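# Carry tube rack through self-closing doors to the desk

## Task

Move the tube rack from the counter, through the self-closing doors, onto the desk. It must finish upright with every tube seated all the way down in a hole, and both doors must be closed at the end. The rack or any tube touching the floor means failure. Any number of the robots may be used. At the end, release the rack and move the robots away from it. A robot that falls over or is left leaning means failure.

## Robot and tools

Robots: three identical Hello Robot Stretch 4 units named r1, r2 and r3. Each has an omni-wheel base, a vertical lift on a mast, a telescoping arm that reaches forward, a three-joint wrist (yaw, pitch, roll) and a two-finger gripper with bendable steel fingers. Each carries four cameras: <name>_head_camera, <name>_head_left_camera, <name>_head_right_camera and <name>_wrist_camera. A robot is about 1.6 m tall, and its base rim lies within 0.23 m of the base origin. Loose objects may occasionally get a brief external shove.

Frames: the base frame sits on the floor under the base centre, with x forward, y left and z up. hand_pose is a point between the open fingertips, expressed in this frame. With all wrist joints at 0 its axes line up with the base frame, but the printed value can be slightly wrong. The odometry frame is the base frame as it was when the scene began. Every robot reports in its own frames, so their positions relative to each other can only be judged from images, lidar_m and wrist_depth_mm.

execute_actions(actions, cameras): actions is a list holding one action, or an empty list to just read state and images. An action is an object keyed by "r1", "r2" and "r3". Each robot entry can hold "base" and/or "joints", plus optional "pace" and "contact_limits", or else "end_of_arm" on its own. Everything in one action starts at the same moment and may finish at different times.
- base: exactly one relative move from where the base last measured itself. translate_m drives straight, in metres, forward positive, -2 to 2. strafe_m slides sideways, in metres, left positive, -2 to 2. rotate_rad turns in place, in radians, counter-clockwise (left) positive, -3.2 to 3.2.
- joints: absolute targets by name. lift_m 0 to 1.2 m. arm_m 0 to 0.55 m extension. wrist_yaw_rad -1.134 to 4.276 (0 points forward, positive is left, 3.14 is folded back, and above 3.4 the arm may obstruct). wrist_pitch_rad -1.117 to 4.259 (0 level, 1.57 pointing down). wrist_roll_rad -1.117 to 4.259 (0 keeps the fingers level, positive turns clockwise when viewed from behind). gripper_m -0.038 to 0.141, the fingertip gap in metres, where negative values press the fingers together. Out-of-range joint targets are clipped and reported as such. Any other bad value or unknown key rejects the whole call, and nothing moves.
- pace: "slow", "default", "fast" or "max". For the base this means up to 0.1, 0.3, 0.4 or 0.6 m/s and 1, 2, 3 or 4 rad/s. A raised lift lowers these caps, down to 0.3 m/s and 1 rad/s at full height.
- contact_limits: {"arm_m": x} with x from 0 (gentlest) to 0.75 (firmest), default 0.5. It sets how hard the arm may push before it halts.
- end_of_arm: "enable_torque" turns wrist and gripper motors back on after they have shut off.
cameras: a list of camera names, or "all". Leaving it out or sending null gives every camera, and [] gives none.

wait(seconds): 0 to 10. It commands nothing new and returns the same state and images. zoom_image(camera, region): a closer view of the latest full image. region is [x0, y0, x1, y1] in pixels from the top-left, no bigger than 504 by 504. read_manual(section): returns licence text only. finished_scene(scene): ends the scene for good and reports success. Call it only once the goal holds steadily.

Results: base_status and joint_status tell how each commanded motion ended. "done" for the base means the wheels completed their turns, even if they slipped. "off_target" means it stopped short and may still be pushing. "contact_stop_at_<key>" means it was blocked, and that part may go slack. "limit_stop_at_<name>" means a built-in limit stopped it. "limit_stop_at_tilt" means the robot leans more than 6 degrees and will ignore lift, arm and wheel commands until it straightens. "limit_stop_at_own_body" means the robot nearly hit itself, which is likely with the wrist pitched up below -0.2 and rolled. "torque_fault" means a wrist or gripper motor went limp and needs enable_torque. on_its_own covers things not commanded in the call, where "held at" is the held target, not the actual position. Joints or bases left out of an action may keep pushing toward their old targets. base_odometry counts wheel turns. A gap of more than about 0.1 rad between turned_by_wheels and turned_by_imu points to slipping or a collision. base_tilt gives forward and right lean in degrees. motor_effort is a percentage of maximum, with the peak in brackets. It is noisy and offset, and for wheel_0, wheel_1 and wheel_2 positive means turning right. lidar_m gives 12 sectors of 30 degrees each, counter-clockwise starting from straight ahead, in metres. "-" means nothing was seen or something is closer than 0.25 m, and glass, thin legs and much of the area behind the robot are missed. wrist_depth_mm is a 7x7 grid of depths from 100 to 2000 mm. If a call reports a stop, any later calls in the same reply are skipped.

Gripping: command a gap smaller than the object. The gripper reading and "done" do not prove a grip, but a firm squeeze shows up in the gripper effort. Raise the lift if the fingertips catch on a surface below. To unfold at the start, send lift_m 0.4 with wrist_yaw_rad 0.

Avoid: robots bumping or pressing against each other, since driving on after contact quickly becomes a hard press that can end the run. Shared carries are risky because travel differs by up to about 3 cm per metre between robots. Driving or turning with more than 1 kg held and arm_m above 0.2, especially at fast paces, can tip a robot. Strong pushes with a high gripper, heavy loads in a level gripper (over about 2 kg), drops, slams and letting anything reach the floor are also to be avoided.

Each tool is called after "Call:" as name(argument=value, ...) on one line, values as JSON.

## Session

Call:
execute_actions(actions=[])

Scene clock: 0.00 s.
r1.base_odometry: x=+0.000 y=+0.000 heading=+0.000 (m, m, rad; r1's odometry frame)
r1.turned_by_wheels: +0.000 (rad since the last result)
r1.turned_by_imu: +0.000 (rad since the last result)
r1.base_tilt: forward=+1.0 right=-0.7 (deg)
r1.lidar_m: 1.14 1.32 1.14 2.68 2.33 1.96 1.96 1.49 1.25 1.23 1.34 1.15
r1.base_status: not commanded
r1.joint_positions: lift_m=+0.211 arm_m=-0.002 wrist_yaw_rad=+3.185 wrist_pitch_rad=-0.004 wrist_roll_rad=-0.018 gripper_m=+0.057
r1.joint_status: not commanded
r1.motor_effort: lift_m=+18 arm_m=+0 wrist_yaw_rad=-1 wrist_pitch_rad=-9 wrist_roll_rad=-1 gripper_m=-3 wheel_0=+1 wheel_1=-1 wheel_2=+1 (%)
r1.hand_pose: x=-0.1234 y=+0.0748 z=+0.3906 quat_wxyz=(-0.022, +0.002, -0.009, +1.000) (m; r1's base frame)
r1.wrist_depth_mm: - 129 135 - 1983 1921 1808 / - 108 135 - 1983 1921 1808 / - 115 137 - - 1921 1863 / 141 138 248 - - 1921 1863 / 217 1756 - - 1921 1921 1808 / 215 1229 1060 1160 202 1205 1182 / 213 842 917 - 904 831 866
r2.base_odometry: x=+0.000 y=+0.000 heading=+0.000 (m, m, rad; r2's odometry frame)
r2.turned_by_wheels: +0.000 (rad since the last result)
r2.turned_by_imu: +0.000 (rad since the last result)
r2.base_tilt: forward=-0.2 right=+1.1 (deg)
r2.lidar_m: 1.38 1.15 1.15 1.29 2.07 2.60 2.41 1.98 1.90 1.84 1.53 1.50
r2.base_status: not commanded
r2.joint_positions: lift_m=+0.269 arm_m=+0.002 wrist_yaw_rad=+3.146 wrist_pitch_rad=+0.020 wrist_roll_rad=+0.008 gripper_m=+0.057
r2.joint_status: not commanded
r2.motor_effort: lift_m=+19 arm_m=-1 wrist_yaw_rad=-1 wrist_pitch_rad=-7 wrist_roll_rad=+0 gripper_m=-5 wheel_0=-1 wheel_1=+0 wheel_2=+0 (%)
r2.hand_pose: x=-0.1164 y=+0.0861 z=+0.4415 quat_wxyz=(-0.002, -0.010, +0.004, +1.000) (m; r2's base frame)
r2.wrist_depth_mm: - - 138 - - - - / - - 138 - - - - / - 111 138 - - - - / 143 140 172 - - - - / 213 - - - - - - / 219 1576 198 1576 197 1708 1708 / 219 1025 1060 110 1182 1042 1160
r3.base_odometry: x=+0.000 y=+0.000 heading=+0.000 (m, m, rad; r3's odometry frame)
r3.turned_by_wheels: +0.000 (rad since the last result)
r3.turned_by_imu: +0.000 (rad since the last result)
r3.base_tilt: forward=+0.7 right=+0.4 (deg)
r3.lidar_m: 2.24 2.21 2.45 1.17 1.20 1.14 0.93 0.90 1.00 1.55 1.33 1.46
r3.base_status: not commanded
r3.joint_positions: lift_m=+0.271 arm_m=-0.001 wrist_yaw_rad=+3.079 wrist_pitch_rad=-0.017 wrist_roll_rad=+0.014 gripper_m=+0.057
r3.joint_status: not commanded
r3.motor_effort: lift_m=+19 arm_m=-1 wrist_yaw_rad=+2 wrist_pitch_rad=-6 wrist_roll_rad=-1 gripper_m=-3 wheel_0=+0 wheel_1=+0 wheel_2=+0 (%)
r3.hand_pose: x=-0.1124 y=+0.1053 z=+0.4543 quat_wxyz=(+0.031, +0.009, +0.007, +0.999) (m; r3's base frame)
r3.wrist_depth_mm: - 135 1008 1138 1281 1537 1808 / - 131 1025 1138 1308 1499 1863 / 107 136 258 1160 1336 1537 1808 / 134 177 1042 1138 1308 1576 1808 / 854 931 1025 1160 1308 1537 1863 / 878 931 196 1118 196 1430 1397 / 842 891 976 - 1025 976 1008
pictures: r1_head_camera, r1_head_left_camera, r1_head_right_camera, r1_wrist_camera, r2_head_camera, r2_head_left_camera, r2_head_right_camera, r2_wrist_camera, r3_head_camera, r3_head_left_camera, r3_head_right_camera, r3_wrist_camera
Images, in order (width x height): r1_head_camera 420x560, r1_head_left_camera 420x672, r1_head_right_camera 420x672, r1_wrist_camera 616x392, r2_head_camera 420x560, r2_head_left_camera 420x672, r2_head_right_camera 420x672, r2_wrist_camera 616x392, r3_head_camera 420x560, r3_head_left_camera 420x672, r3_head_right_camera 420x672, r3_wrist_camera 616x392.

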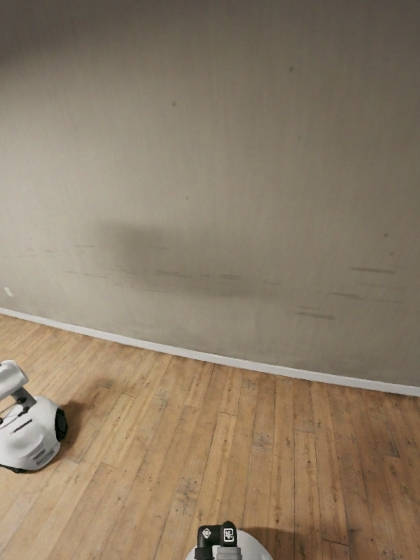

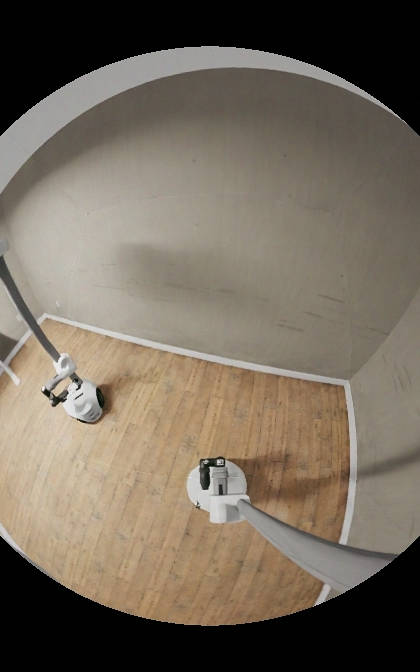

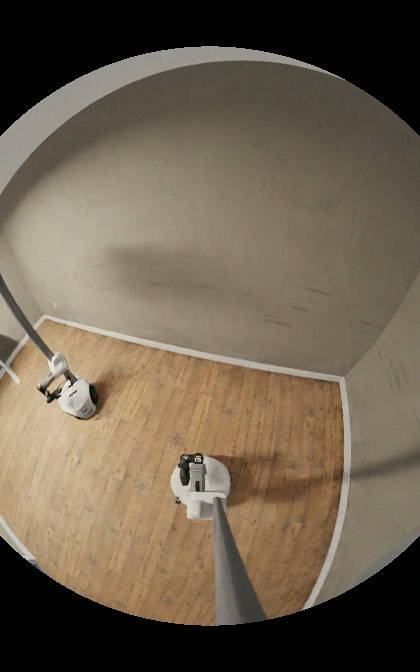

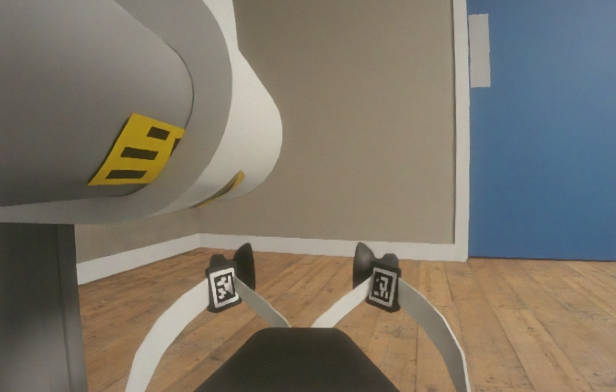

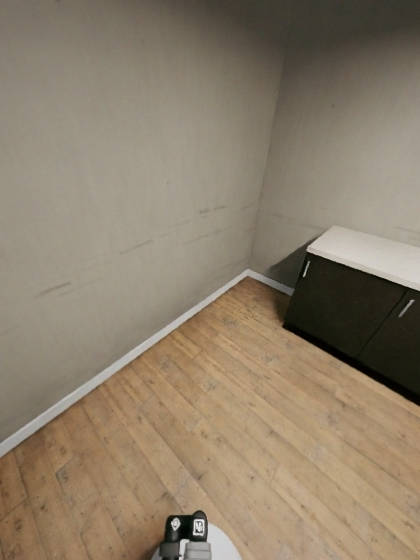

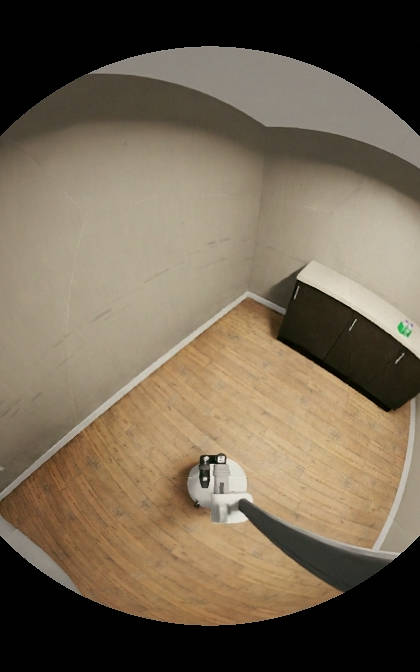

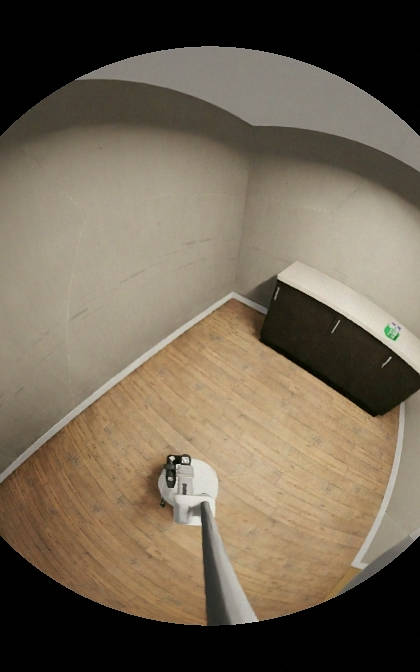

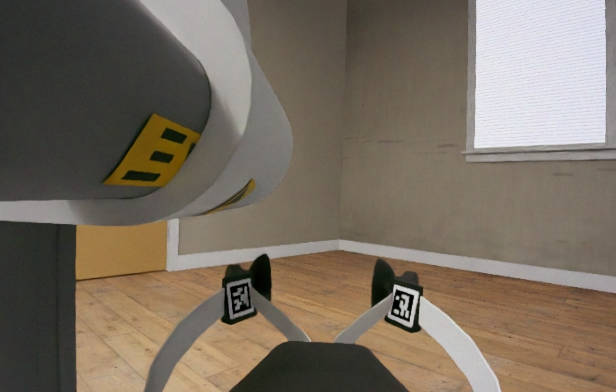

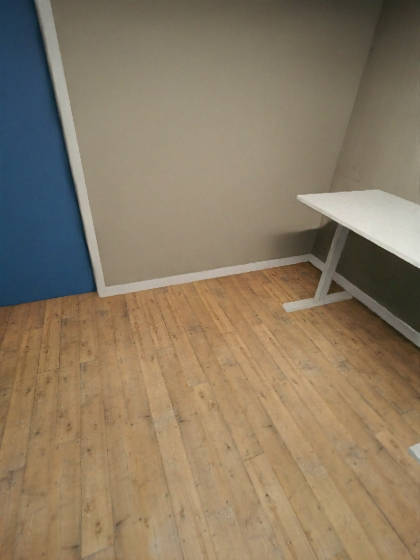

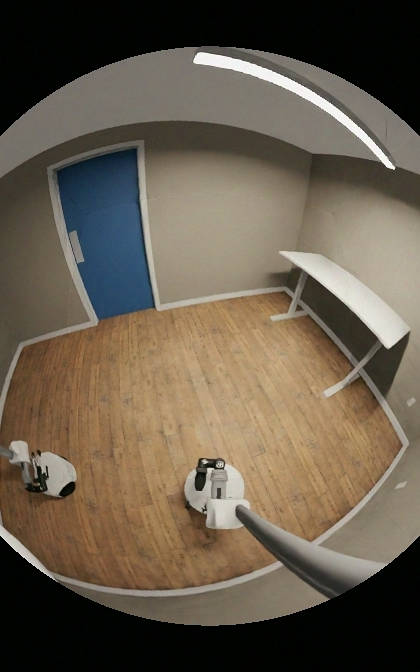

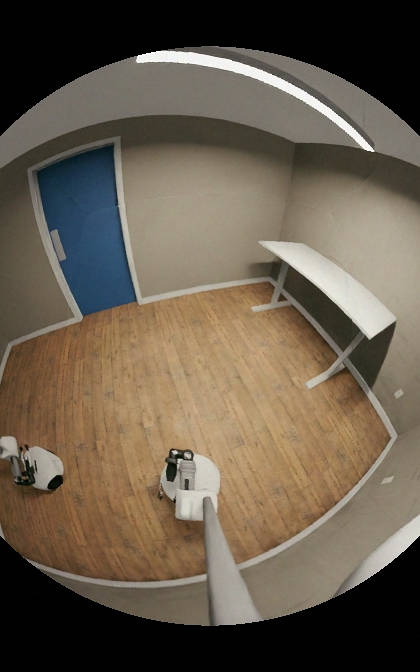

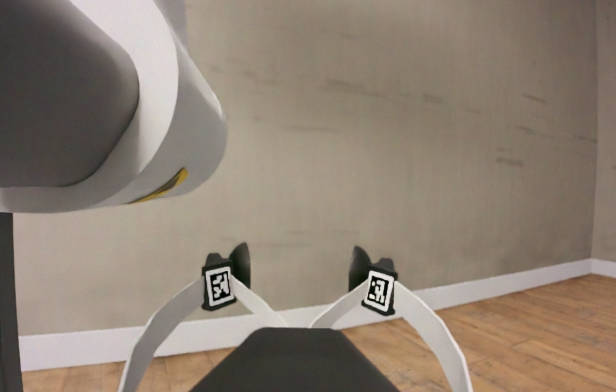

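Call:
execute_actions(actions=[{"r1":{"base":{"rotate_rad":-2.1},"joints":{"lift_m":0.19},"pace":"max"},"r2":{"base":{"rotate_rad":-0.76},"joints":{"lift_m":0.5,"wrist_yaw_rad":0,"wrist_pitch_rad":0.2,"gripper_m":0.141},"pace":"max"},"r3":{"base":{"rotate_rad":1.88},"joints":{"lift_m":0.19},"pace":"max"}}], cameras=[])

Call:
execute_actions(actions=[{"r1":{"base":{"strafe_m":-1.45},"pace":"max"},"r2":{"base":{"translate_m":0.7},"joints":{"lift_m":0.9},"pace":"max"},"r3":{"base":{"translate_m":0.55},"pace":"default"}}], cameras=["r1_head_right_camera","r2_head_camera","r2_wrist_camera","r3_head_right_camera"])

Scene clock: 14.93 s.
r1.base_odometry: x=+0.000 y=+0.000 heading=-2.099 (m, m, rad; r1's odometry frame)
r1.turned_by_wheels: -2.099 (rad since the last result)
r1.turned_by_imu: -2.113 (rad since the last result)
r1.base_tilt: forward=+1.0 right=-0.7 (deg)
r1.lidar_m: 1.24 1.25 1.36 1.15 1.14 1.33 1.14 2.75 2.36 1.95 1.95 1.46
r1.base_status: done
r1.joint_positions: lift_m=+0.190 arm_m=-0.002 wrist_yaw_rad=+3.185 wrist_pitch_rad=-0.004 wrist_roll_rad=-0.018 gripper_m=+0.057
r1.joint_status: all done
r1.motor_effort: lift_m=+15(15) arm_m=-1(1) wrist_yaw_rad=-1(0) wrist_pitch_rad=-9(9) wrist_roll_rad=-2(1) gripper_m=-1(3) wheel_0=+4(14) wheel_1=+2(13) wheel_2=+4(15) (%)
r1.hand_pose: x=-0.1234 y=+0.0748 z=+0.3695 quat_wxyz=(-0.022, +0.002, -0.009, +1.000) (m; r1's base frame)
r1.wrist_depth_mm: - 129 135 - - 1576 1182 / - 108 135 - - 1576 1205 / - 115 137 - - 1576 1182 / 141 138 247 - - 1576 1205 / 216 - 1661 1430 1983 1576 1205 / 215 1182 1025 1098 202 1160 1138 / 213 798 866 - 878 798 831
r2.base_odometry: x=+0.000 y=+0.000 heading=-0.759 (m, m, rad; r2's odometry frame)
r2.turned_by_wheels: -0.759 (rad since the last result)
r2.turned_by_imu: -0.745 (rad since the last result)
r2.base_tilt: forward=-0.1 right=+1.2 (deg)
r2.lidar_m: 1.51 1.58 1.21 1.14 1.18 1.57 2.60 2.66 2.08 1.89 2.01 1.62
r2.base_status: done
r2.joint_positions: lift_m=+0.500 arm_m=+0.002 wrist_yaw_rad=+0.000 wrist_pitch_rad=+0.202 wrist_roll_rad=+0.008 gripper_m=+0.141
r2.joint_status: all done
r2.motor_effort: lift_m=+21(24) arm_m=-1(1) wrist_yaw_rad=-2(3) wrist_pitch_rad=-7(8) wrist_roll_rad=-1(1) gripper_m=+0(2) wheel_0=+5(15) wheel_1=+1(11) wheel_2=+4(13) (%)
r2.hand_pose: x=+0.4551 y=-0.0873 z=+0.6202 quat_wxyz=(+0.995, +0.004, +0.101, +0.000) (m; r2's base frame)
r2.wrist_depth_mm: 1756 1863 1863 1863 1863 1921 1808 / 1863 1921 1308 1281 1308 1281 1281 / 1808 1983 1366 1336 1336 1336 1336 / 1808 - 1397 1397 1397 1366 1336 / 1756 1983 1464 1430 1366 1397 1430 / 1397 1336 1308 1537 1430 210 1537 / 1098 1098 1138 109 1182 1138 1160
r3.base_odometry: x=+0.000 y=+0.000 heading=+1.879 (m, m, rad; r3's odometry frame)
r3.turned_by_wheels: +1.879 (rad since the last result)
r3.turned_by_imu: +1.921 (rad since the last result)
r3.base_tilt: forward=+0.7 right=+0.3 (deg)
r3.lidar_m: 1.16 1.40 0.97 0.91 0.94 1.24 1.35 1.36 1.86 2.23 2.37 1.31
r3.base_status: done
r3.joint_positions: lift_m=+0.190 arm_m=-0.001 wrist_yaw_rad=+3.079 wrist_pitch_rad=-0.017 wrist_roll_rad=+0.014 gripper_m=+0.057
r3.joint_status: all done
r3.motor_effort: lift_m=+14(16) arm_m=-1(1) wrist_yaw_rad=+3(3) wrist_pitch_rad=-6(6) wrist_roll_rad=-2(2) gripper_m=-2(4) wheel_0=-5(13) wheel_1=-3(13) wheel_2=-2(16) (%)
r3.hand_pose: x=-0.1124 y=+0.1053 z=+0.3736 quat_wxyz=(+0.031, +0.009, +0.007, +0.999) (m; r3's base frame)
r3.wrist_depth_mm: - 134 - - - 1281 931 / - 132 - - - 1281 946 / 107 136 258 - - 1281 946 / 134 177 - - - 1281 960 / 1808 1863 - - 1756 1255 931 / 1078 1078 196 1205 197 1118 946 / 788 759 842 - 878 820 854
pictures: none
No camera images: the call's "cameras" was empty. Leave "cameras" out to get every camera's image.

Scene clock: 18.67 s.
r1.base_odometry: x=-1.252 y=+0.731 heading=-2.099 (m, m, rad; r1's odometry frame)
r1.turned_by_wheels: +0.000 (rad since the last result)
r1.turned_by_imu: -0.003 (rad since the last result)
r1.base_tilt: forward=+1.0 right=-0.7 (deg)
r1.lidar_m: 1.13 1.63 1.89 2.55 1.45 2.93 2.65 1.22 0.76 0.65 0.55 0.64
r1.base_status: done
r1.joint_positions: lift_m=+0.190 arm_m=-0.002 wrist_yaw_rad=+3.185 wrist_pitch_rad=-0.004 wrist_roll_rad=-0.018 gripper_m=+0.057
r1.joint_status: not commanded
r1.motor_effort: lift_m=+16(16) arm_m=-1(1) wrist_yaw_rad=-2(1) wrist_pitch_rad=-9(8) wrist_roll_rad=-1(1) gripper_m=-3(1) wheel_0=-1(19) wheel_1=+0(17) wheel_2=+0(2) (%)
r1.hand_pose: x=-0.1234 y=+0.0747 z=+0.3694 quat_wxyz=(-0.022, +0.002, -0.009, +1.000) (m; r1's base frame)
r1.wrist_depth_mm: - 129 135 - - - - / - 108 135 - - - - / - 115 137 - - - - / 141 138 247 - - - - / 217 1863 - - - - 1983 / 215 1182 1008 1098 202 1138 1138 / 213 788 878 - 866 788 831
r2.base_odometry: x=+0.508 y=-0.481 heading=-0.759 (m, m, rad; r2's odometry frame)
r2.turned_by_wheels: +0.000 (rad since the last result)
r2.turned_by_imu: -0.002 (rad since the last result)
r2.base_tilt: forward=-0.2 right=+1.2 (deg)
r2.lidar_m: 0.81 0.84 1.26 1.19 1.21 1.62 3.33 2.91 2.03 1.92 1.24 0.87
r2.base_status: done
r2.joint_positions: lift_m=+0.900 arm_m=+0.002 wrist_yaw_rad=+0.000 wrist_pitch_rad=+0.202 wrist_roll_rad=+0.008 gripper_m=+0.141
r2.joint_status: all done
r2.motor_effort: lift_m=+21(28) arm_m=-1(1) wrist_yaw_rad=+0(0) wrist_pitch_rad=-6(6) wrist_roll_rad=+2(1) gripper_m=-3(1) wheel_0=+5(13) wheel_1=+1(14) wheel_2=-1(21) (%)
r2.hand_pose: x=+0.4550 y=-0.0874 z=+1.0201 quat_wxyz=(+0.995, +0.004, +0.101, +0.000) (m; r2's base frame)
r2.wrist_depth_mm: 1182 1160 1160 1160 1160 1138 1160 / 1205 1205 1182 1205 1205 1160 1205 / 1229 1229 1229 1229 1205 1229 1229 / 1229 1025 1042 1060 1118 1138 1182 / 668 647 647 668 668 647 634 / 699 683 668 661 668 210 676 / 707 699 707 109 676 691 691
r3.base_odometry: x=-0.167 y=+0.524 heading=+1.880 (m, m, rad; r3's odometry frame)
r3.turned_by_wheels: +0.000 (rad since the last result)
r3.turned_by_imu: +0.000 (rad since the last result)
r3.base_tilt: forward=+0.6 right=+0.5 (deg)
r3.lidar_m: 2.07 1.42 0.98 0.94 0.99 1.29 2.25 1.99 2.33 1.48 1.45 2.19
r3.base_status: done
r3.joint_positions: lift_m=+0.190 arm_m=-0.001 wrist_yaw_rad=+3.079 wrist_pitch_rad=-0.017 wrist_roll_rad=+0.014 gripper_m=+0.057
r3.joint_status: not commanded
r3.motor_effort: lift_m=+15(15) arm_m=-1(1) wrist_yaw_rad=+2(2) wrist_pitch_rad=-6(6) wrist_roll_rad=-2(2) gripper_m=-3(2) wheel_0=+4(9) wheel_1=+4(9) wheel_2=-3(14) (%)
r3.hand_pose: x=-0.1124 y=+0.1053 z=+0.3736 quat_wxyz=(+0.031, +0.009, +0.007, +0.999) (m; r3's base frame)
r3.wrist_depth_mm: - 135 - - - 1336 960 / - 131 - - - 1308 976 / 107 136 259 - - 1308 991 / 134 177 - - - 1308 960 / 1863 - - - 1808 1281 991 / 1098 1118 196 1182 197 1118 960 / 788 778 842 - 866 820 842
pictures: r1_head_right_camera, r2_head_camera, r2_wrist_camera, r3_head_right_camera
Images, in order (width x height): r1_head_right_camera 420x672, r2_head_camera 420x560, r2_wrist_camera 616x392, r3_head_right_camera 420x672.

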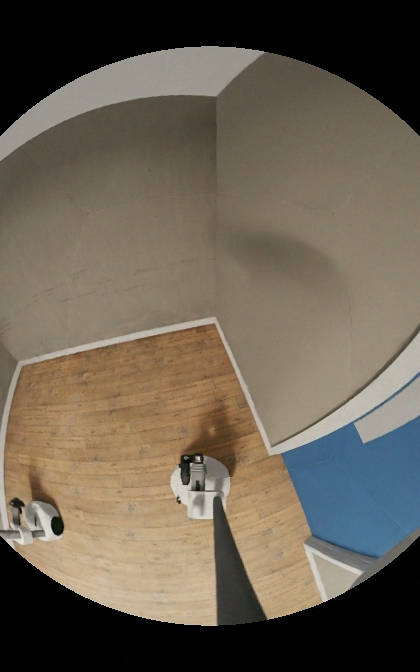

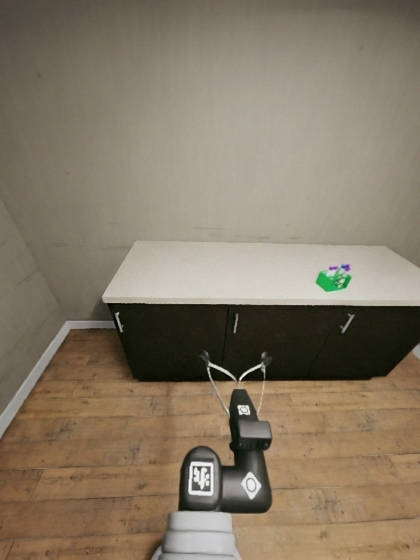

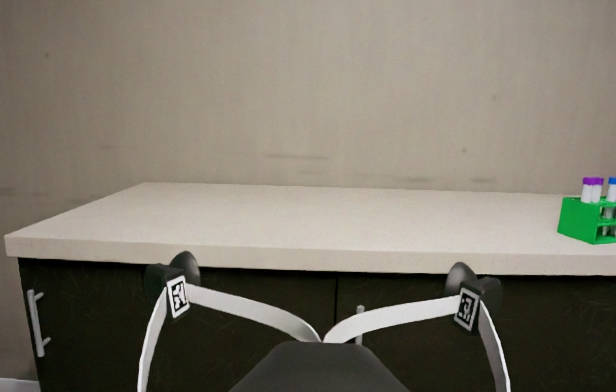

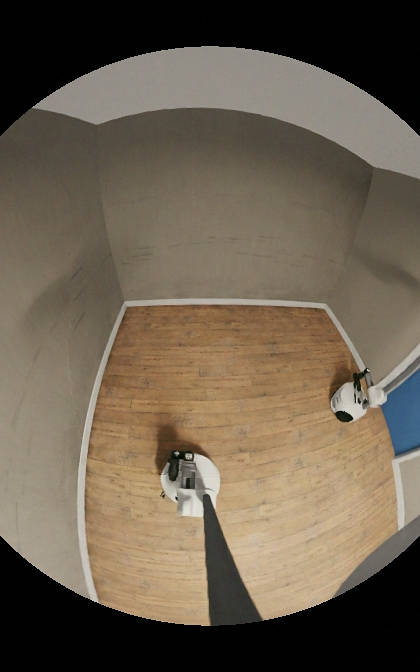

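Call:
execute_actions(actions=[{"r1":{"base":{"translate_m":-0.13},"pace":"max"},"r2":{"base":{"strafe_m":-0.25},"pace":"max"},"r3":{"base":{"strafe_m":-0.3},"pace":"max"}}], cameras=[])

Call:
execute_actions(actions=[{"r1":{"base":{"strafe_m":-0.45},"pace":"fast"},"r2":{"base":{"strafe_m":-0.45},"pace":"max"},"r3":{"base":{"strafe_m":-0.6},"pace":"max"}}], cameras=["r1_head_right_camera","r2_head_camera","r2_wrist_camera"])

Scene clock: 24.43 s.
r1.base_odometry: x=-1.187 y=+0.843 heading=-2.100 (m, m, rad; r1's odometry frame)
r1.turned_by_wheels: +0.000 (rad since the last result)
r1.turned_by_imu: -0.001 (rad since the last result)
r1.base_tilt: forward=+1.0 right=-0.7 (deg)
r1.lidar_m: 1.20 1.74 2.04 2.50 1.09 2.88 2.81 1.28 0.81 0.67 0.62 0.71
r1.base_status: done
r1.joint_positions: lift_m=+0.190 arm_m=-0.002 wrist_yaw_rad=+3.185 wrist_pitch_rad=-0.004 wrist_roll_rad=-0.018 gripper_m=+0.057
r1.joint_status: not commanded
r1.motor_effort: lift_m=+16(16) arm_m=-1(0) wrist_yaw_rad=-1(1) wrist_pitch_rad=-9(8) wrist_roll_rad=-1(1) gripper_m=-4(3) wheel_0=-3(13) wheel_1=-3(11) wheel_2=+1(19) (%)
r1.hand_pose: x=-0.1234 y=+0.0748 z=+0.3694 quat_wxyz=(-0.022, +0.002, -0.009, +1.000) (m; r1's base frame)
r1.wrist_depth_mm: - 129 135 - - - - / - 108 135 - - - - / - 115 137 - - - - / 141 138 248 - - - - / 217 - - - - - 1983 / 215 1182 1025 1098 202 1160 1118 / 213 798 878 - 878 788 820
r2.base_odometry: x=+0.336 y=-0.663 heading=-0.759 (m, m, rad; r2's odometry frame)
r2.turned_by_wheels: +0.000 (rad since the last result)
r2.turned_by_imu: +0.002 (rad since the last result)
r2.base_tilt: forward=+0.0 right=+1.1 (deg)
r2.lidar_m: 0.83 0.86 1.52 1.42 1.47 1.96 3.31 2.54 1.78 1.65 1.26 0.88
r2.base_status: done
r2.joint_positions: lift_m=+0.900 arm_m=+0.002 wrist_yaw_rad=+0.000 wrist_pitch_rad=+0.202 wrist_roll_rad=+0.008 gripper_m=+0.141
r2.joint_status: not commanded
r2.motor_effort: lift_m=+21(21) arm_m=-1(1) wrist_yaw_rad=+0(1) wrist_pitch_rad=-8(6) wrist_roll_rad=-1(1) gripper_m=-1(0) wheel_0=+2(15) wheel_1=+1(15) wheel_2=+0(1) (%)
r2.hand_pose: x=+0.4550 y=-0.0874 z=+1.0201 quat_wxyz=(+0.995, +0.004, +0.101, +0.000) (m; r2's base frame)
r2.wrist_depth_mm: 1160 1182 1160 1182 1160 1182 1160 / 1205 1205 1205 1182 1229 1182 1205 / 1255 1229 1255 1255 1255 1255 1255 / 976 1008 1025 1078 1138 723 1182 / 691 683 654 676 676 676 676 / 707 707 691 691 676 211 691 / 723 715 707 110 699 707 699
r3.base_odometry: x=+0.119 y=+0.615 heading=+1.880 (m, m, rad; r3's odometry frame)
r3.turned_by_wheels: +0.000 (rad since the last result)
r3.turned_by_imu: -0.001 (rad since the last result)
r3.base_tilt: forward=+0.8 right=+0.4 (deg)
r3.lidar_m: 2.08 1.89 1.30 1.24 1.27 1.66 2.20 1.95 2.02 1.13 1.09 2.19
r3.base_status: done
r3.joint_positions: lift_m=+0.190 arm_m=-0.001 wrist_yaw_rad=+3.079 wrist_pitch_rad=-0.017 wrist_roll_rad=+0.014 gripper_m=+0.057
r3.joint_status: not commanded
r3.motor_effort: lift_m=+15(15) arm_m=-1(1) wrist_yaw_rad=+2(1) wrist_pitch_rad=-6(6) wrist_roll_rad=-1(2) gripper_m=-4(2) wheel_0=+0(16) wheel_1=+0(19) wheel_2=-1(2) (%)
r3.hand_pose: x=-0.1124 y=+0.1053 z=+0.3736 quat_wxyz=(+0.031, +0.009, +0.007, +0.999) (m; r3's base frame)
r3.wrist_depth_mm: - 134 - - - 1756 1308 / - 131 - - - 1661 1281 / 107 136 258 - - 1808 1336 / 134 177 - - - 1708 1336 / 1808 - - - - 1708 1336 / 1060 1078 196 1182 196 1205 1205 / 768 768 854 - 878 820 854
pictures: none
No camera images: the call's "cameras" was empty. Leave "cameras" out to get every camera's image.

Scene clock: 26.90 s.
r1.base_odometry: x=-1.575 y=+1.070 heading=-2.100 (m, m, rad; r1's odometry frame)
r1.turned_by_wheels: +0.000 (rad since the last result)
r1.turned_by_imu: -0.001 (rad since the last result)
r1.base_tilt: forward=+1.0 right=-0.7 (deg)
r1.lidar_m: 0.34 1.87 2.16 2.93 0.92 2.63 2.46 0.55 0.30 0.25 0.25 0.30
r1.base_status: done
r1.joint_positions: lift_m=+0.190 arm_m=-0.002 wrist_yaw_rad=+3.185 wrist_pitch_rad=-0.004 wrist_roll_rad=-0.018 gripper_m=+0.057
r1.joint_status: not commanded
r1.motor_effort: lift_m=+16(16) arm_m=-1(1) wrist_yaw_rad=-2(2) wrist_pitch_rad=-9(11) wrist_roll_rad=-2(1) gripper_m=-1(3) wheel_0=+2(14) wheel_1=-2(15) wheel_2=+0(1) (%)
r1.hand_pose: x=-0.1234 y=+0.0748 z=+0.3694 quat_wxyz=(-0.022, +0.002, -0.009, +1.000) (m; r1's base frame)
r1.wrist_depth_mm: - 129 135 - - - - / - 109 135 - - - - / - 115 137 - - - - / 141 138 247 - - - - / 217 960 - - - - 1983 / 215 831 1025 1118 202 1160 1138 / 213 715 878 - 866 798 831
r2.base_odometry: x=+0.026 y=-0.989 heading=-0.758 (m, m, rad; r2's odometry frame)
r2.turned_by_wheels: +0.000 (rad since the last result)
r2.turned_by_imu: +0.001 (rad since the last result)
r2.base_tilt: forward=-0.1 right=+1.1 (deg)
r2.lidar_m: 0.84 0.88 1.16 1.88 1.95 2.58 3.28 1.88 1.29 1.22 1.26 0.88
r2.base_status: done
r2.joint_positions: lift_m=+0.900 arm_m=+0.002 wrist_yaw_rad=+0.000 wrist_pitch_rad=+0.202 wrist_roll_rad=+0.008 gripper_m=+0.141
r2.joint_status: not commanded
r2.motor_effort: lift_m=+21(21) arm_m=-1(1) wrist_yaw_rad=+0(1) wrist_pitch_rad=-7(5) wrist_roll_rad=+0(0) gripper_m=-2(1) wheel_0=+3(15) wheel_1=+0(12) wheel_2=+0(1) (%)
r2.hand_pose: x=+0.4550 y=-0.0874 z=+1.0201 quat_wxyz=(+0.995, +0.004, +0.101, +0.000) (m; r2's base frame)
r2.wrist_depth_mm: 1182 1182 1205 1182 1205 1182 1205 / 1255 1229 1255 1255 1229 1229 1255 / 1255 1308 1281 1255 1255 1255 1255 / 991 1008 904 960 1118 1281 1366 / 707 691 661 683 683 691 683 / 732 723 707 707 707 210 707 / 750 741 723 109 723 732 723
r3.base_odometry: x=+0.690 y=+0.797 heading=+1.880 (m, m, rad; r3's odometry frame)
r3.turned_by_wheels: +0.000 (rad since the last result)
r3.turned_by_imu: -0.001 (rad since the last result)
r3.base_tilt: forward=+0.7 right=+0.5 (deg)
r3.lidar_m: 2.11 2.17 1.94 1.84 1.88 2.47 2.22 1.94 1.36 0.92 0.92 1.74
r3.base_status: done
r3.joint_positions: lift_m=+0.190 arm_m=-0.001 wrist_yaw_rad=+3.079 wrist_pitch_rad=-0.017 wrist_roll_rad=+0.014 gripper_m=+0.057
r3.joint_status: not commanded
r3.motor_effort: lift_m=+15(15) arm_m=-1(1) wrist_yaw_rad=+3(1) wrist_pitch_rad=-6(6) wrist_roll_rad=-2(2) gripper_m=-6(4) wheel_0=-2(17) wheel_1=+1(18) wheel_2=+0(0) (%)
r3.hand_pose: x=-0.1124 y=+0.1053 z=+0.3735 quat_wxyz=(+0.031, +0.009, +0.007, +0.999) (m; r3's base frame)
r3.wrist_depth_mm: - 135 - - - - - / - 131 - - - - - / 107 136 258 - - - - / 134 176 - - - - 1921 / 1808 - - - - - 1863 / 1042 1078 196 1182 197 1205 1182 / 788 759 866 - 891 820 866
pictures: r1_head_right_camera, r2_head_camera, r2_wrist_camera
Images, in order (width x height): r1_head_right_camera 420x672, r2_head_camera 420x560, r2_wrist_camera 616x392.

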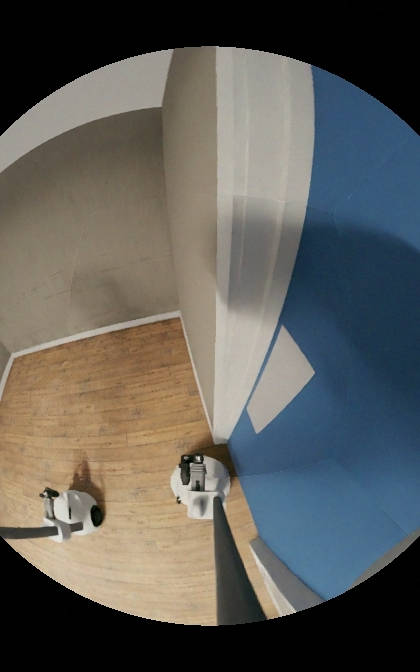

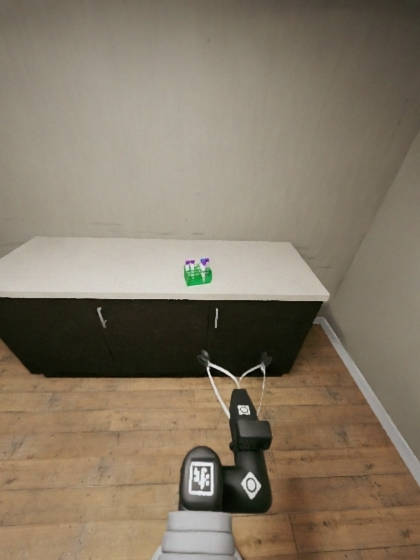

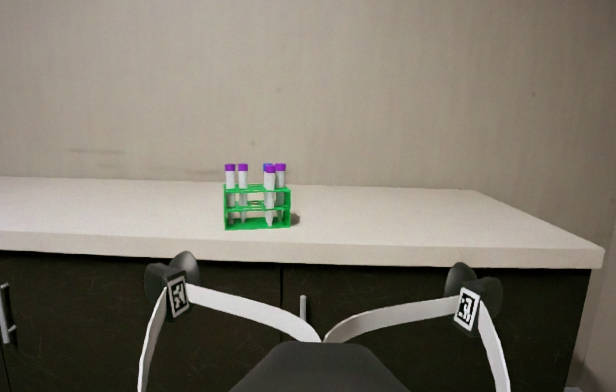

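Call:
execute_actions(actions=[{"r1":{"base":{"strafe_m":-0.1},"pace":"slow"},"r2":{"base":{"rotate_rad":0.27},"joints":{"lift_m":0.86},"pace":"fast"},"r3":{"base":{"translate_m":0.13},"pace":"fast"}}], cameras=[])

Call:
execute_actions(actions=[{"r1":{"base":{"strafe_m":-0.5}},"r2":{"base":{"strafe_m":-0.13},"joints":{"arm_m":0.3},"pace":"fast"},"r3":{"base":{"strafe_m":-0.5}}}], cameras=["r1_head_right_camera","r2_wrist_camera"])

Scene clock: 33.40 s.
r1.base_odometry: x=-1.661 y=+1.120 heading=-2.099 (m, m, rad; r1's odometry frame)
r1.turned_by_wheels: +0.000 (rad since the last result)
r1.turned_by_imu: +0.000 (rad since the last result)
r1.base_tilt: forward=+1.0 right=-0.7 (deg)
r1.lidar_m: 0.29 1.90 2.18 0.98 0.96 2.61 2.45 0.37 0.25 - 0.25 0.25
r1.base_status: done
r1.joint_positions: lift_m=+0.190 arm_m=-0.002 wrist_yaw_rad=+3.185 wrist_pitch_rad=-0.004 wrist_roll_rad=-0.018 gripper_m=+0.057
r1.joint_status: not commanded
r1.motor_effort: lift_m=+16(16) arm_m=-1(1) wrist_yaw_rad=-1(1) wrist_pitch_rad=-9(8) wrist_roll_rad=+0(1) gripper_m=-5(1) wheel_0=+17(15) wheel_1=-11(14) wheel_2=-1(1) (%)
r1.hand_pose: x=-0.1234 y=+0.0748 z=+0.3694 quat_wxyz=(-0.022, +0.002, -0.009, +1.000) (m; r1's base frame)
r1.wrist_depth_mm: - 129 135 - - - - / - 108 135 - - - - / - 115 137 - - - - / 141 138 247 - - - - / 217 691 1863 - - - 1983 / 215 683 1008 1098 202 1160 1138 / 213 668 878 - 866 788 831
r2.base_odometry: x=+0.026 y=-0.990 heading=-0.490 (m, m, rad; r2's odometry frame)
r2.turned_by_wheels: +0.269 (rad since the last result)
r2.turned_by_imu: +0.266 (rad since the last result)
r2.base_tilt: forward=-0.1 right=+1.2 (deg)
r2.lidar_m: 0.85 0.97 1.90 1.89 2.16 3.29 2.74 1.41 1.21 1.22 1.03 0.85
r2.base_status: done
r2.joint_positions: lift_m=+0.860 arm_m=+0.002 wrist_yaw_rad=+0.000 wrist_pitch_rad=+0.202 wrist_roll_rad=+0.008 gripper_m=+0.141
r2.joint_status: all done
r2.motor_effort: lift_m=+17(20) arm_m=-1(1) wrist_yaw_rad=-1(1) wrist_pitch_rad=-4(7) wrist_roll_rad=+0(2) gripper_m=+2(0) wheel_0=-7(10) wheel_1=-4(12) wheel_2=-6(10) (%)
r2.hand_pose: x=+0.4550 y=-0.0874 z=+0.9804 quat_wxyz=(+0.995, +0.004, +0.101, +0.000) (m; r2's base frame)
r2.wrist_depth_mm: 1499 1430 1308 1229 1160 1078 1025 / 1576 1499 1397 1255 1182 1138 1042 / 1661 1499 1397 1308 1205 1160 1078 / 904 831 842 866 715 946 976 / 904 831 750 691 634 591 569 / 946 842 759 707 661 210 591 / 991 891 809 110 676 647 603
r3.base_odometry: x=+0.651 y=+0.921 heading=+1.880 (m, m, rad; r3's odometry frame)
r3.turned_by_wheels: +0.000 (rad since the last result)
r3.turned_by_imu: +0.000 (rad since the last result)
r3.base_tilt: forward=+0.6 right=+0.5 (deg)
r3.lidar_m: 1.98 2.03 1.97 1.84 1.90 2.49 2.37 1.97 1.40 0.99 1.08 1.74
r3.base_status: done
r3.joint_positions: lift_m=+0.190 arm_m=-0.001 wrist_yaw_rad=+3.079 wrist_pitch_rad=-0.017 wrist_roll_rad=+0.014 gripper_m=+0.057
r3.joint_status: not commanded
r3.motor_effort: lift_m=+15(15) arm_m=-1(1) wrist_yaw_rad=+2(2) wrist_pitch_rad=-6(6) wrist_roll_rad=-1(2) gripper_m=-3(2) wheel_0=+3(11) wheel_1=+5(10) wheel_2=-2(14) (%)
r3.hand_pose: x=-0.1124 y=+0.1053 z=+0.3735 quat_wxyz=(+0.031, +0.009, +0.007, +0.999) (m; r3's base frame)
r3.wrist_depth_mm: - 135 - - - - - / - 131 - - - - - / 107 136 258 - - - - / 134 176 - - - - 1921 / 1863 - - - - - 1921 / 1078 1098 196 1229 196 1255 1205 / 778 768 854 - 878 831 854
pictures: none
No camera images: the call's "cameras" was empty. Leave "cameras" out to get every camera's image.

Scene clock: 36.40 s.
r1.base_odometry: x=-2.092 y=+1.372 heading=-2.099 (m, m, rad; r1's odometry frame)
r1.turned_by_wheels: +0.000 (rad since the last result)
r1.turned_by_imu: -0.002 (rad since the last result)
r1.base_tilt: forward=+1.0 right=-0.7 (deg)
r1.lidar_m: 0.99 0.49 0.49 0.98 0.97 0.48 0.25 0.25 - 0.25 0.35 1.17
r1.base_status: done
r1.joint_positions: lift_m=+0.190 arm_m=-0.002 wrist_yaw_rad=+3.185 wrist_pitch_rad=-0.004 wrist_roll_rad=-0.018 gripper_m=+0.057
r1.joint_status: not commanded
r1.motor_effort: lift_m=+16(16) arm_m=-1(1) wrist_yaw_rad=-2(1) wrist_pitch_rad=-10(9) wrist_roll_rad=-1(1) gripper_m=-4(5) wheel_0=+8(27) wheel_1=-12(35) wheel_2=+4(5) (%)
r1.hand_pose: x=-0.1234 y=+0.0748 z=+0.3694 quat_wxyz=(-0.022, +0.002, -0.009, +1.000) (m; r1's base frame)
r1.wrist_depth_mm: - 129 135 508 654 - - / - 108 135 508 661 - - / - 115 137 512 661 - - / 141 138 248 517 668 - - / 217 336 387 521 668 - 1983 / 214 329 377 484 202 1160 1138 / 213 317 399 - 732 798 831
r2.base_odometry: x=-0.035 y=-1.104 heading=-0.489 (m, m, rad; r2's odometry frame)
r2.turned_by_wheels: +0.000 (rad since the last result)
r2.turned_by_imu: +0.002 (rad since the last result)
r2.base_tilt: forward=-0.2 right=+1.1 (deg)
r2.lidar_m: 0.82 0.95 2.02 2.03 2.29 3.32 2.43 1.30 1.08 1.09 1.25 0.83
r2.base_status: done
r2.joint_positions: lift_m=+0.860 arm_m=+0.299 wrist_yaw_rad=+0.000 wrist_pitch_rad=+0.202 wrist_roll_rad=+0.008 gripper_m=+0.141
r2.joint_status: all done
r2.motor_effort: lift_m=+17(17) arm_m=+5(2) wrist_yaw_rad=-1(2) wrist_pitch_rad=-8(6) wrist_roll_rad=+2(1) gripper_m=+1(2) wheel_0=+3(16) wheel_1=+1(12) wheel_2=+0(5) (%)
r2.hand_pose: x=+0.7526 y=-0.0874 z=+0.9805 quat_wxyz=(+0.995, +0.004, +0.101, +0.000) (m; r2's base frame)
r2.wrist_depth_mm: 1118 1025 976 917 854 820 768 / 1160 1060 1008 917 878 820 778 / 1182 1138 1025 960 904 842 798 / 788 798 831 413 778 831 820 / 455 469 445 427 459 508 508 / 455 397 357 343 325 211 345 / 480 436 402 110 314 294 282
r3.base_odometry: x=+1.127 y=+1.073 heading=+1.880 (m, m, rad; r3's odometry frame)
r3.turned_by_wheels: +0.000 (rad since the last result)
r3.turned_by_imu: -0.001 (rad since the last result)
r3.base_tilt: forward=+0.7 right=+0.5 (deg)
r3.lidar_m: 2.02 2.05 2.48 2.35 2.41 2.10 2.74 1.22 0.94 0.95 0.88 1.07
r3.base_status: done
r3.joint_positions: lift_m=+0.190 arm_m=-0.001 wrist_yaw_rad=+3.079 wrist_pitch_rad=-0.017 wrist_roll_rad=+0.014 gripper_m=+0.057
r3.joint_status: not commanded
r3.motor_effort: lift_m=+16(16) arm_m=-1(1) wrist_yaw_rad=+1(2) wrist_pitch_rad=-6(6) wrist_roll_rad=-2(1) gripper_m=-3(4) wheel_0=+3(11) wheel_1=-4(13) wheel_2=-1(2) (%)
r3.hand_pose: x=-0.1124 y=+0.1053 z=+0.3735 quat_wxyz=(+0.031, +0.009, +0.007, +0.999) (m; r3's base frame)
r3.wrist_depth_mm: - 134 - - - - - / - 131 - - - - - / 107 136 258 - - - - / 133 176 - - - - - / 1430 1921 - - - - - / 1060 1098 197 1205 196 1229 1205 / 778 778 854 - 891 809 854
pictures: r1_head_right_camera, r2_wrist_camera
Images, in order (width x height): r1_head_right_camera 420x672, r2_wrist_camera 616x392.

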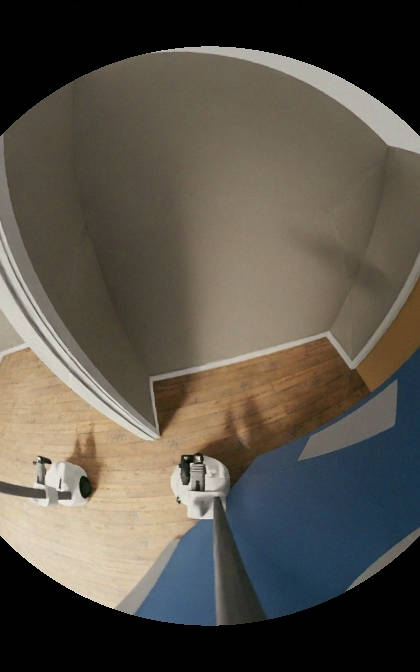

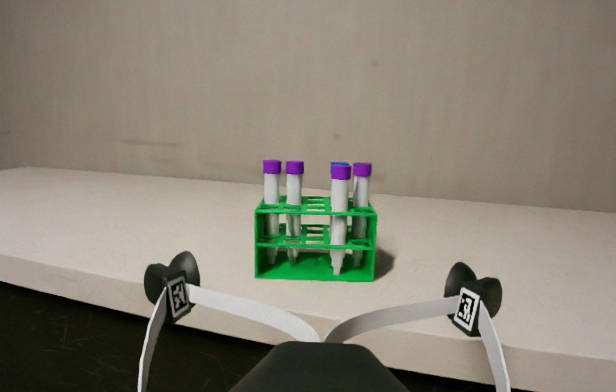

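Call:
execute_actions(actions=[{"r1":{"base":{"strafe_m":-0.5}},"r2":{"joints":{"arm_m":0.495,"lift_m":0.835},"pace":"slow"},"r3":{"base":{"strafe_m":-0.95},"pace":"max"}}], cameras=["r1_head_right_camera","r2_wrist_camera","r3_head_right_camera"])

Scene clock: 44.23 s.
r1.base_odometry: x=-2.524 y=+1.624 heading=-2.100 (m, m, rad; r1's odometry frame)
r1.turned_by_wheels: +0.000 (rad since the last result)
r1.turned_by_imu: -0.004 (rad since the last result)
r1.base_tilt: forward=+1.0 right=-0.7 (deg)
r1.lidar_m: 1.12 1.13 0.91 0.49 0.55 0.25 0.25 1.00 0.25 1.51 1.54 1.33
r1.base_status: done
r1.joint_positions: lift_m=+0.190 arm_m=-0.002 wrist_yaw_rad=+3.185 wrist_pitch_rad=-0.004 wrist_roll_rad=-0.018 gripper_m=+0.057
r1.joint_status: not commanded
r1.motor_effort: lift_m=+16(16) arm_m=+0(1) wrist_yaw_rad=-1(1) wrist_pitch_rad=-9(8) wrist_roll_rad=+0(0) gripper_m=-2(1) wheel_0=+4(15) wheel_1=-7(25) wheel_2=+1(3) (%)
r1.hand_pose: x=-0.1234 y=+0.0748 z=+0.3694 quat_wxyz=(-0.022, +0.002, -0.009, +1.000) (m; r1's base frame)
r1.wrist_depth_mm: - 129 135 359 394 442 484 / - 108 135 362 397 442 492 / - 115 137 364 399 445 492 / 141 138 247 368 404 449 500 / 216 310 330 368 407 452 500 / 216 310 329 362 202 462 512 / 213 306 338 - 418 462 517
r2.base_odometry: x=-0.035 y=-1.104 heading=-0.489 (m, m, rad; r2's odometry frame)
r2.turned_by_wheels: +0.000 (rad since the last result)
r2.turned_by_imu: +0.002 (rad since the last result)
r2.base_tilt: forward=-0.2 right=+1.1 (deg)
r2.lidar_m: 0.82 0.94 2.01 2.01 2.30 3.31 2.42 1.30 1.09 1.08 1.24 0.82
r2.base_status: not commanded
r2.joint_positions: lift_m=+0.835 arm_m=+0.494 wrist_yaw_rad=+0.000 wrist_pitch_rad=+0.202 wrist_roll_rad=+0.008 gripper_m=+0.141
r2.joint_status: all done
r2.motor_effort: lift_m=+16(19) arm_m=+5(8) wrist_yaw_rad=-1(2) wrist_pitch_rad=-5(7) wrist_roll_rad=+0(0) gripper_m=-1(2) wheel_0=+3(3) wheel_1=+1(1) wheel_2=+0(0) (%)
r2.hand_pose: x=+0.9475 y=-0.0874 z=+0.9555 quat_wxyz=(+0.995, +0.004, +0.101, +0.000) (m; r2's base frame)
r2.wrist_depth_mm: 878 820 768 707 676 640 609 / 917 854 788 741 707 661 615 / 946 891 831 750 707 661 634 / 654 683 609 242 223 683 647 / 387 399 242 246 228 430 436 / 272 262 229 212 211 211 294 / 213 214 221 109 223 222 228
r3.base_odometry: x=+2.032 y=+1.362 heading=+1.880 (m, m, rad; r3's odometry frame)
r3.turned_by_wheels: +0.000 (rad since the last result)
r3.turned_by_imu: -0.001 (rad since the last result)
r3.base_tilt: forward=+0.6 right=+0.4 (deg)
r3.lidar_m: 0.44 0.45 2.80 3.28 3.37 0.48 0.40 0.39 0.50 0.49 1.59 1.11
r3.base_status: done
r3.joint_positions: lift_m=+0.190 arm_m=-0.001 wrist_yaw_rad=+3.079 wrist_pitch_rad=-0.017 wrist_roll_rad=+0.014 gripper_m=+0.057
r3.joint_status: not commanded
r3.motor_effort: lift_m=+16(16) arm_m=-1(1) wrist_yaw_rad=+2(1) wrist_pitch_rad=-6(6) wrist_roll_rad=-2(2) gripper_m=-2(3) wheel_0=+2(17) wheel_1=-1(18) wheel_2=+0(0) (%)
r3.hand_pose: x=-0.1124 y=+0.1053 z=+0.3735 quat_wxyz=(+0.031, +0.009, +0.007, +0.999) (m; r3's base frame)
r3.wrist_depth_mm: - 134 512 - - - - / - 131 517 - - - - / 107 136 258 - - - - / 133 176 554 - - - - / 462 488 512 1708 - - - / 466 484 196 580 196 1205 1182 / 469 492 517 - 878 820 854
pictures: r1_head_right_camera, r2_wrist_camera, r3_head_right_camera
Images, in order (width x height): r1_head_right_camera 420x672, r2_wrist_camera 616x392, r3_head_right_camera 420x672.

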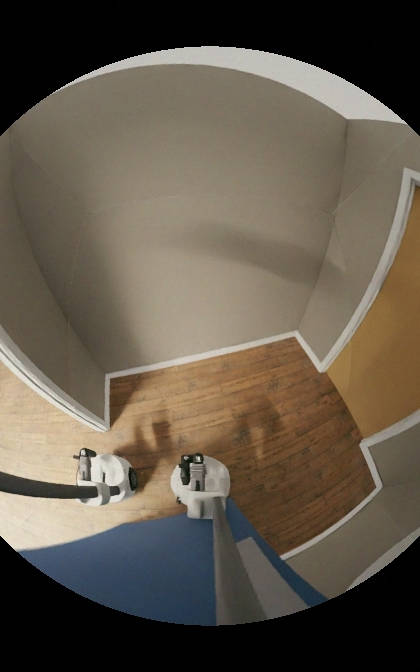

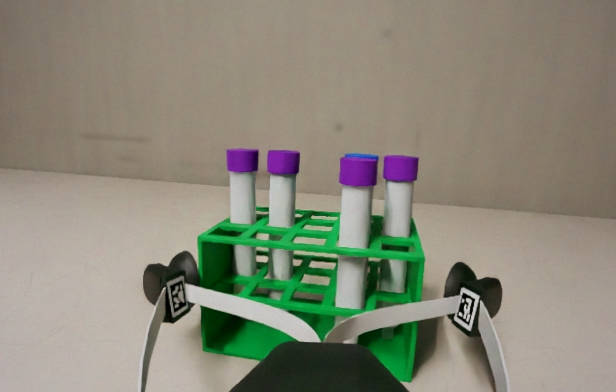

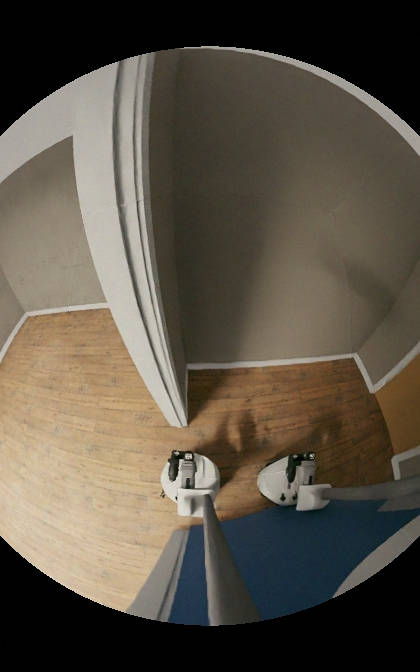

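Call:
execute_actions(actions=[{"r1":{"base":{"rotate_rad":0.28}},"r2":{"joints":{"arm_m":0.42},"pace":"fast"},"r3":{"base":{"rotate_rad":-0.2}}}], cameras=[])

Call:
execute_actions(actions=[{"r1":{"base":{"strafe_m":-1.15},"pace":"max"},"r2":{"base":{"strafe_m":0.075},"joints":{"wrist_yaw_rad":-0.18}},"r3":{"base":{"strafe_m":-0.72}}}], cameras=["r1_head_right_camera","r2_wrist_camera","r3_head_right_camera"])

Scene clock: 52.60 s.
r1.base_odometry: x=-2.524 y=+1.624 heading=-1.821 (m, m, rad; r1's odometry frame)
r1.turned_by_wheels: +0.279 (rad since the last result)
r1.turned_by_imu: +0.279 (rad since the last result)
r1.base_tilt: forward=+1.0 right=-0.8 (deg)
r1.lidar_m: 1.11 1.03 0.51 0.49 0.33 0.25 - 0.25 1.34 1.50 1.58 1.20
r1.base_status: done
r1.joint_positions: lift_m=+0.190 arm_m=-0.002 wrist_yaw_rad=+3.185 wrist_pitch_rad=-0.004 wrist_roll_rad=-0.018 gripper_m=+0.057
r1.joint_status: not commanded
r1.motor_effort: lift_m=+16(16) arm_m=-1(0) wrist_yaw_rad=-1(1) wrist_pitch_rad=-10(10) wrist_roll_rad=-1(1) gripper_m=-4(4) wheel_0=-8(11) wheel_1=-8(15) wheel_2=-2(12) (%)
r1.hand_pose: x=-0.1234 y=+0.0748 z=+0.3694 quat_wxyz=(-0.022, +0.002, -0.009, +1.000) (m; r1's base frame)
r1.wrist_depth_mm: - 129 135 322 329 336 342 / - 109 135 325 330 338 345 / - 115 137 327 334 342 347 / 141 138 247 332 338 343 349 / 217 320 325 332 340 345 353 / 215 322 325 334 202 349 357 / 213 324 330 - 345 353 359
r2.base_odometry: x=-0.035 y=-1.104 heading=-0.489 (m, m, rad; r2's odometry frame)
r2.turned_by_wheels: +0.000 (rad since the last result)
r2.turned_by_imu: +0.003 (rad since the last result)
r2.base_tilt: forward=-0.1 right=+1.2 (deg)
r2.lidar_m: 0.81 0.95 2.01 2.00 2.29 3.31 2.45 1.30 1.10 1.10 1.23 0.82
r2.base_status: not commanded
r2.joint_positions: lift_m=+0.835 arm_m=+0.421 wrist_yaw_rad=+0.000 wrist_pitch_rad=+0.202 wrist_roll_rad=+0.008 gripper_m=+0.141
r2.joint_status: all done
r2.motor_effort: lift_m=+16(16) arm_m=-5(7) wrist_yaw_rad=-1(2) wrist_pitch_rad=-6(5) wrist_roll_rad=+0(1) gripper_m=+1(2) wheel_0=+3(3) wheel_1=+1(1) wheel_2=+0(0) (%)
r2.hand_pose: x=+0.8744 y=-0.0875 z=+0.9555 quat_wxyz=(+0.995, +0.004, +0.101, +0.000) (m; r2's base frame)
r2.wrist_depth_mm: 976 904 831 788 750 699 668 / 991 931 866 809 768 715 683 / 1042 960 904 820 778 732 699 / 668 676 699 315 585 741 699 / 384 394 327 324 315 427 436 / 271 260 254 286 277 211 297 / 268 240 229 109 235 223 228
r3.base_odometry: x=+2.032 y=+1.362 heading=+1.681 (m, m, rad; r3's odometry frame)
r3.turned_by_wheels: -0.199 (rad since the last result)
r3.turned_by_imu: -0.204 (rad since the last result)
r3.base_tilt: forward=+0.7 right=+0.4 (deg)
r3.lidar_m: 1.04 0.44 2.42 3.31 3.30 2.33 0.41 0.39 0.45 0.50 0.51 1.22
r3.base_status: done
r3.joint_positions: lift_m=+0.190 arm_m=-0.001 wrist_yaw_rad=+3.079 wrist_pitch_rad=-0.017 wrist_roll_rad=+0.014 gripper_m=+0.057
r3.joint_status: not commanded
r3.motor_effort: lift_m=+16(16) arm_m=-1(1) wrist_yaw_rad=+2(2) wrist_pitch_rad=-6(7) wrist_roll_rad=-1(1) gripper_m=-3(2) wheel_0=+4(8) wheel_1=+4(9) wheel_2=+4(8) (%)
r3.hand_pose: x=-0.1124 y=+0.1053 z=+0.3735 quat_wxyz=(+0.031, +0.009, +0.007, +0.999) (m; r3's base frame)
r3.wrist_depth_mm: - 134 569 - - - - / - 131 569 - - - - / 107 136 258 - - - - / 134 176 580 - - - - / 445 492 564 - - - - / 449 484 197 1182 197 1205 1182 / 459 488 569 - 891 820 854
pictures: none
No camera images: the call's "cameras" was empty. Leave "cameras" out to get every camera's image.

Scene clock: 56.33 s.
r1.base_odometry: x=-3.638 y=+1.909 heading=-1.821 (m, m, rad; r1's odometry frame)
r1.turned_by_wheels: +0.000 (rad since the last result)
r1.turned_by_imu: -0.003 (rad since the last result)
r1.base_tilt: forward=+1.0 right=-0.8 (deg)
r1.lidar_m: 1.13 1.19 1.63 0.93 0.98 0.95 0.91 0.47 0.43 0.38 0.41 0.58
r1.base_status: done
r1.joint_positions: lift_m=+0.190 arm_m=-0.002 wrist_yaw_rad=+3.185 wrist_pitch_rad=-0.004 wrist_roll_rad=-0.018 gripper_m=+0.057
r1.joint_status: not commanded
r1.motor_effort: lift_m=+16(16) arm_m=-1(1) wrist_yaw_rad=-1(1) wrist_pitch_rad=-8(9) wrist_roll_rad=+1(1) gripper_m=-2(2) wheel_0=+1(17) wheel_1=+0(22) wheel_2=+1(0) (%)
r1.hand_pose: x=-0.1234 y=+0.0748 z=+0.3694 quat_wxyz=(-0.022, +0.002, -0.009, +1.000) (m; r1's base frame)
r1.wrist_depth_mm: - 129 135 1025 1008 1008 991 / - 109 135 1042 1025 1008 1008 / - 115 137 1042 1025 1008 991 / 141 138 248 1042 1042 1025 1008 / 217 820 1060 1060 1060 1042 1025 / 216 750 1008 1060 202 1025 1008 / 213 676 878 - 866 788 831
r2.base_odometry: x=+0.000 y=-1.038 heading=-0.490 (m, m, rad; r2's odometry frame)
r2.turned_by_wheels: +0.000 (rad since the last result)
r2.turned_by_imu: +0.001 (rad since the last result)
r2.base_tilt: forward=+0.0 right=+1.0 (deg)
r2.lidar_m: 0.84 0.95 1.95 1.94 2.21 3.29 2.61 1.38 1.17 1.16 0.99 0.84
r2.base_status: done
r2.joint_positions: lift_m=+0.835 arm_m=+0.421 wrist_yaw_rad=-0.180 wrist_pitch_rad=+0.202 wrist_roll_rad=+0.008 gripper_m=+0.141
r2.joint_status: all done
r2.motor_effort: lift_m=+16(16) arm_m=-5(6) wrist_yaw_rad=-1(3) wrist_pitch_rad=-6(5) wrist_roll_rad=-1(1) gripper_m=+1(1) wheel_0=-5(13) wheel_1=+3(8) wheel_2=+0(2) (%)
r2.hand_pose: x=+0.8542 y=-0.1366 z=+0.9555 quat_wxyz=(+0.991, +0.013, +0.100, -0.090) (m; r2's base frame)
r2.wrist_depth_mm: 842 820 809 788 778 768 741 / 866 854 831 820 798 768 768 / 904 878 854 842 809 798 788 / 647 683 699 330 585 788 798 / 384 394 377 332 347 424 433 / 272 260 255 289 276 211 296 / 250 243 238 110 235 223 229
r3.base_odometry: x=+2.747 y=+1.441 heading=+1.681 (m, m, rad; r3's odometry frame)
r3.turned_by_wheels: +0.000 (rad since the last result)
r3.turned_by_imu: +0.001 (rad since the last result)
r3.base_tilt: forward=+0.8 right=+0.4 (deg)
r3.lidar_m: 1.21 1.21 0.97 3.98 0.46 0.25 0.26 0.25 0.25 0.93 0.94 1.40
r3.base_status: done
r3.joint_positions: lift_m=+0.190 arm_m=-0.001 wrist_yaw_rad=+3.079 wrist_pitch_rad=-0.017 wrist_roll_rad=+0.014 gripper_m=+0.057
r3.joint_status: not commanded
r3.motor_effort: lift_m=+18(18) arm_m=+0(1) wrist_yaw_rad=+0(2) wrist_pitch_rad=-6(7) wrist_roll_rad=-2(2) gripper_m=-3(4) wheel_0=+2(16) wheel_1=-8(30) wheel_2=+4(17) (%)
r3.hand_pose: x=-0.1125 y=+0.1053 z=+0.3733 quat_wxyz=(+0.031, +0.009, +0.007, +0.999) (m; r3's base frame)
r3.wrist_depth_mm: - 134 332 366 410 466 530 / - 131 332 370 410 469 539 / 107 136 257 368 415 469 535 / 134 177 338 373 415 477 544 / 286 310 330 377 421 480 549 / 286 306 197 373 197 484 559 / 290 307 334 - 433 492 564
pictures: r1_head_right_camera, r2_wrist_camera, r3_head_right_camera
Images, in order (width x height): r1_head_right_camera 420x672, r2_wrist_camera 616x392, r3_head_right_camera 420x672.

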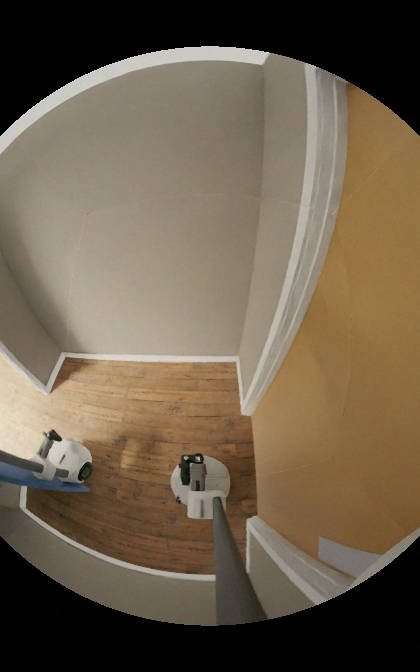

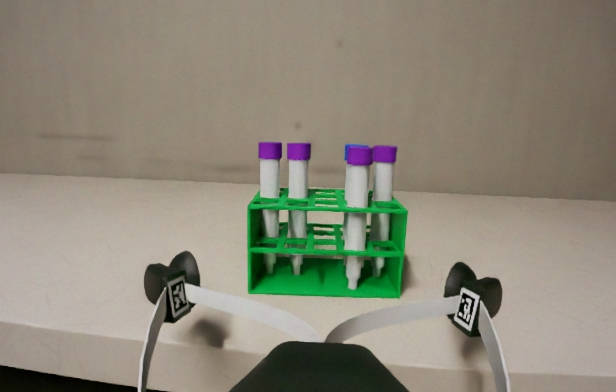

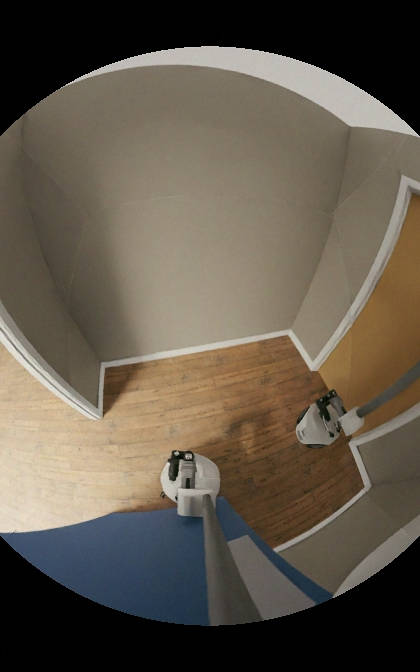

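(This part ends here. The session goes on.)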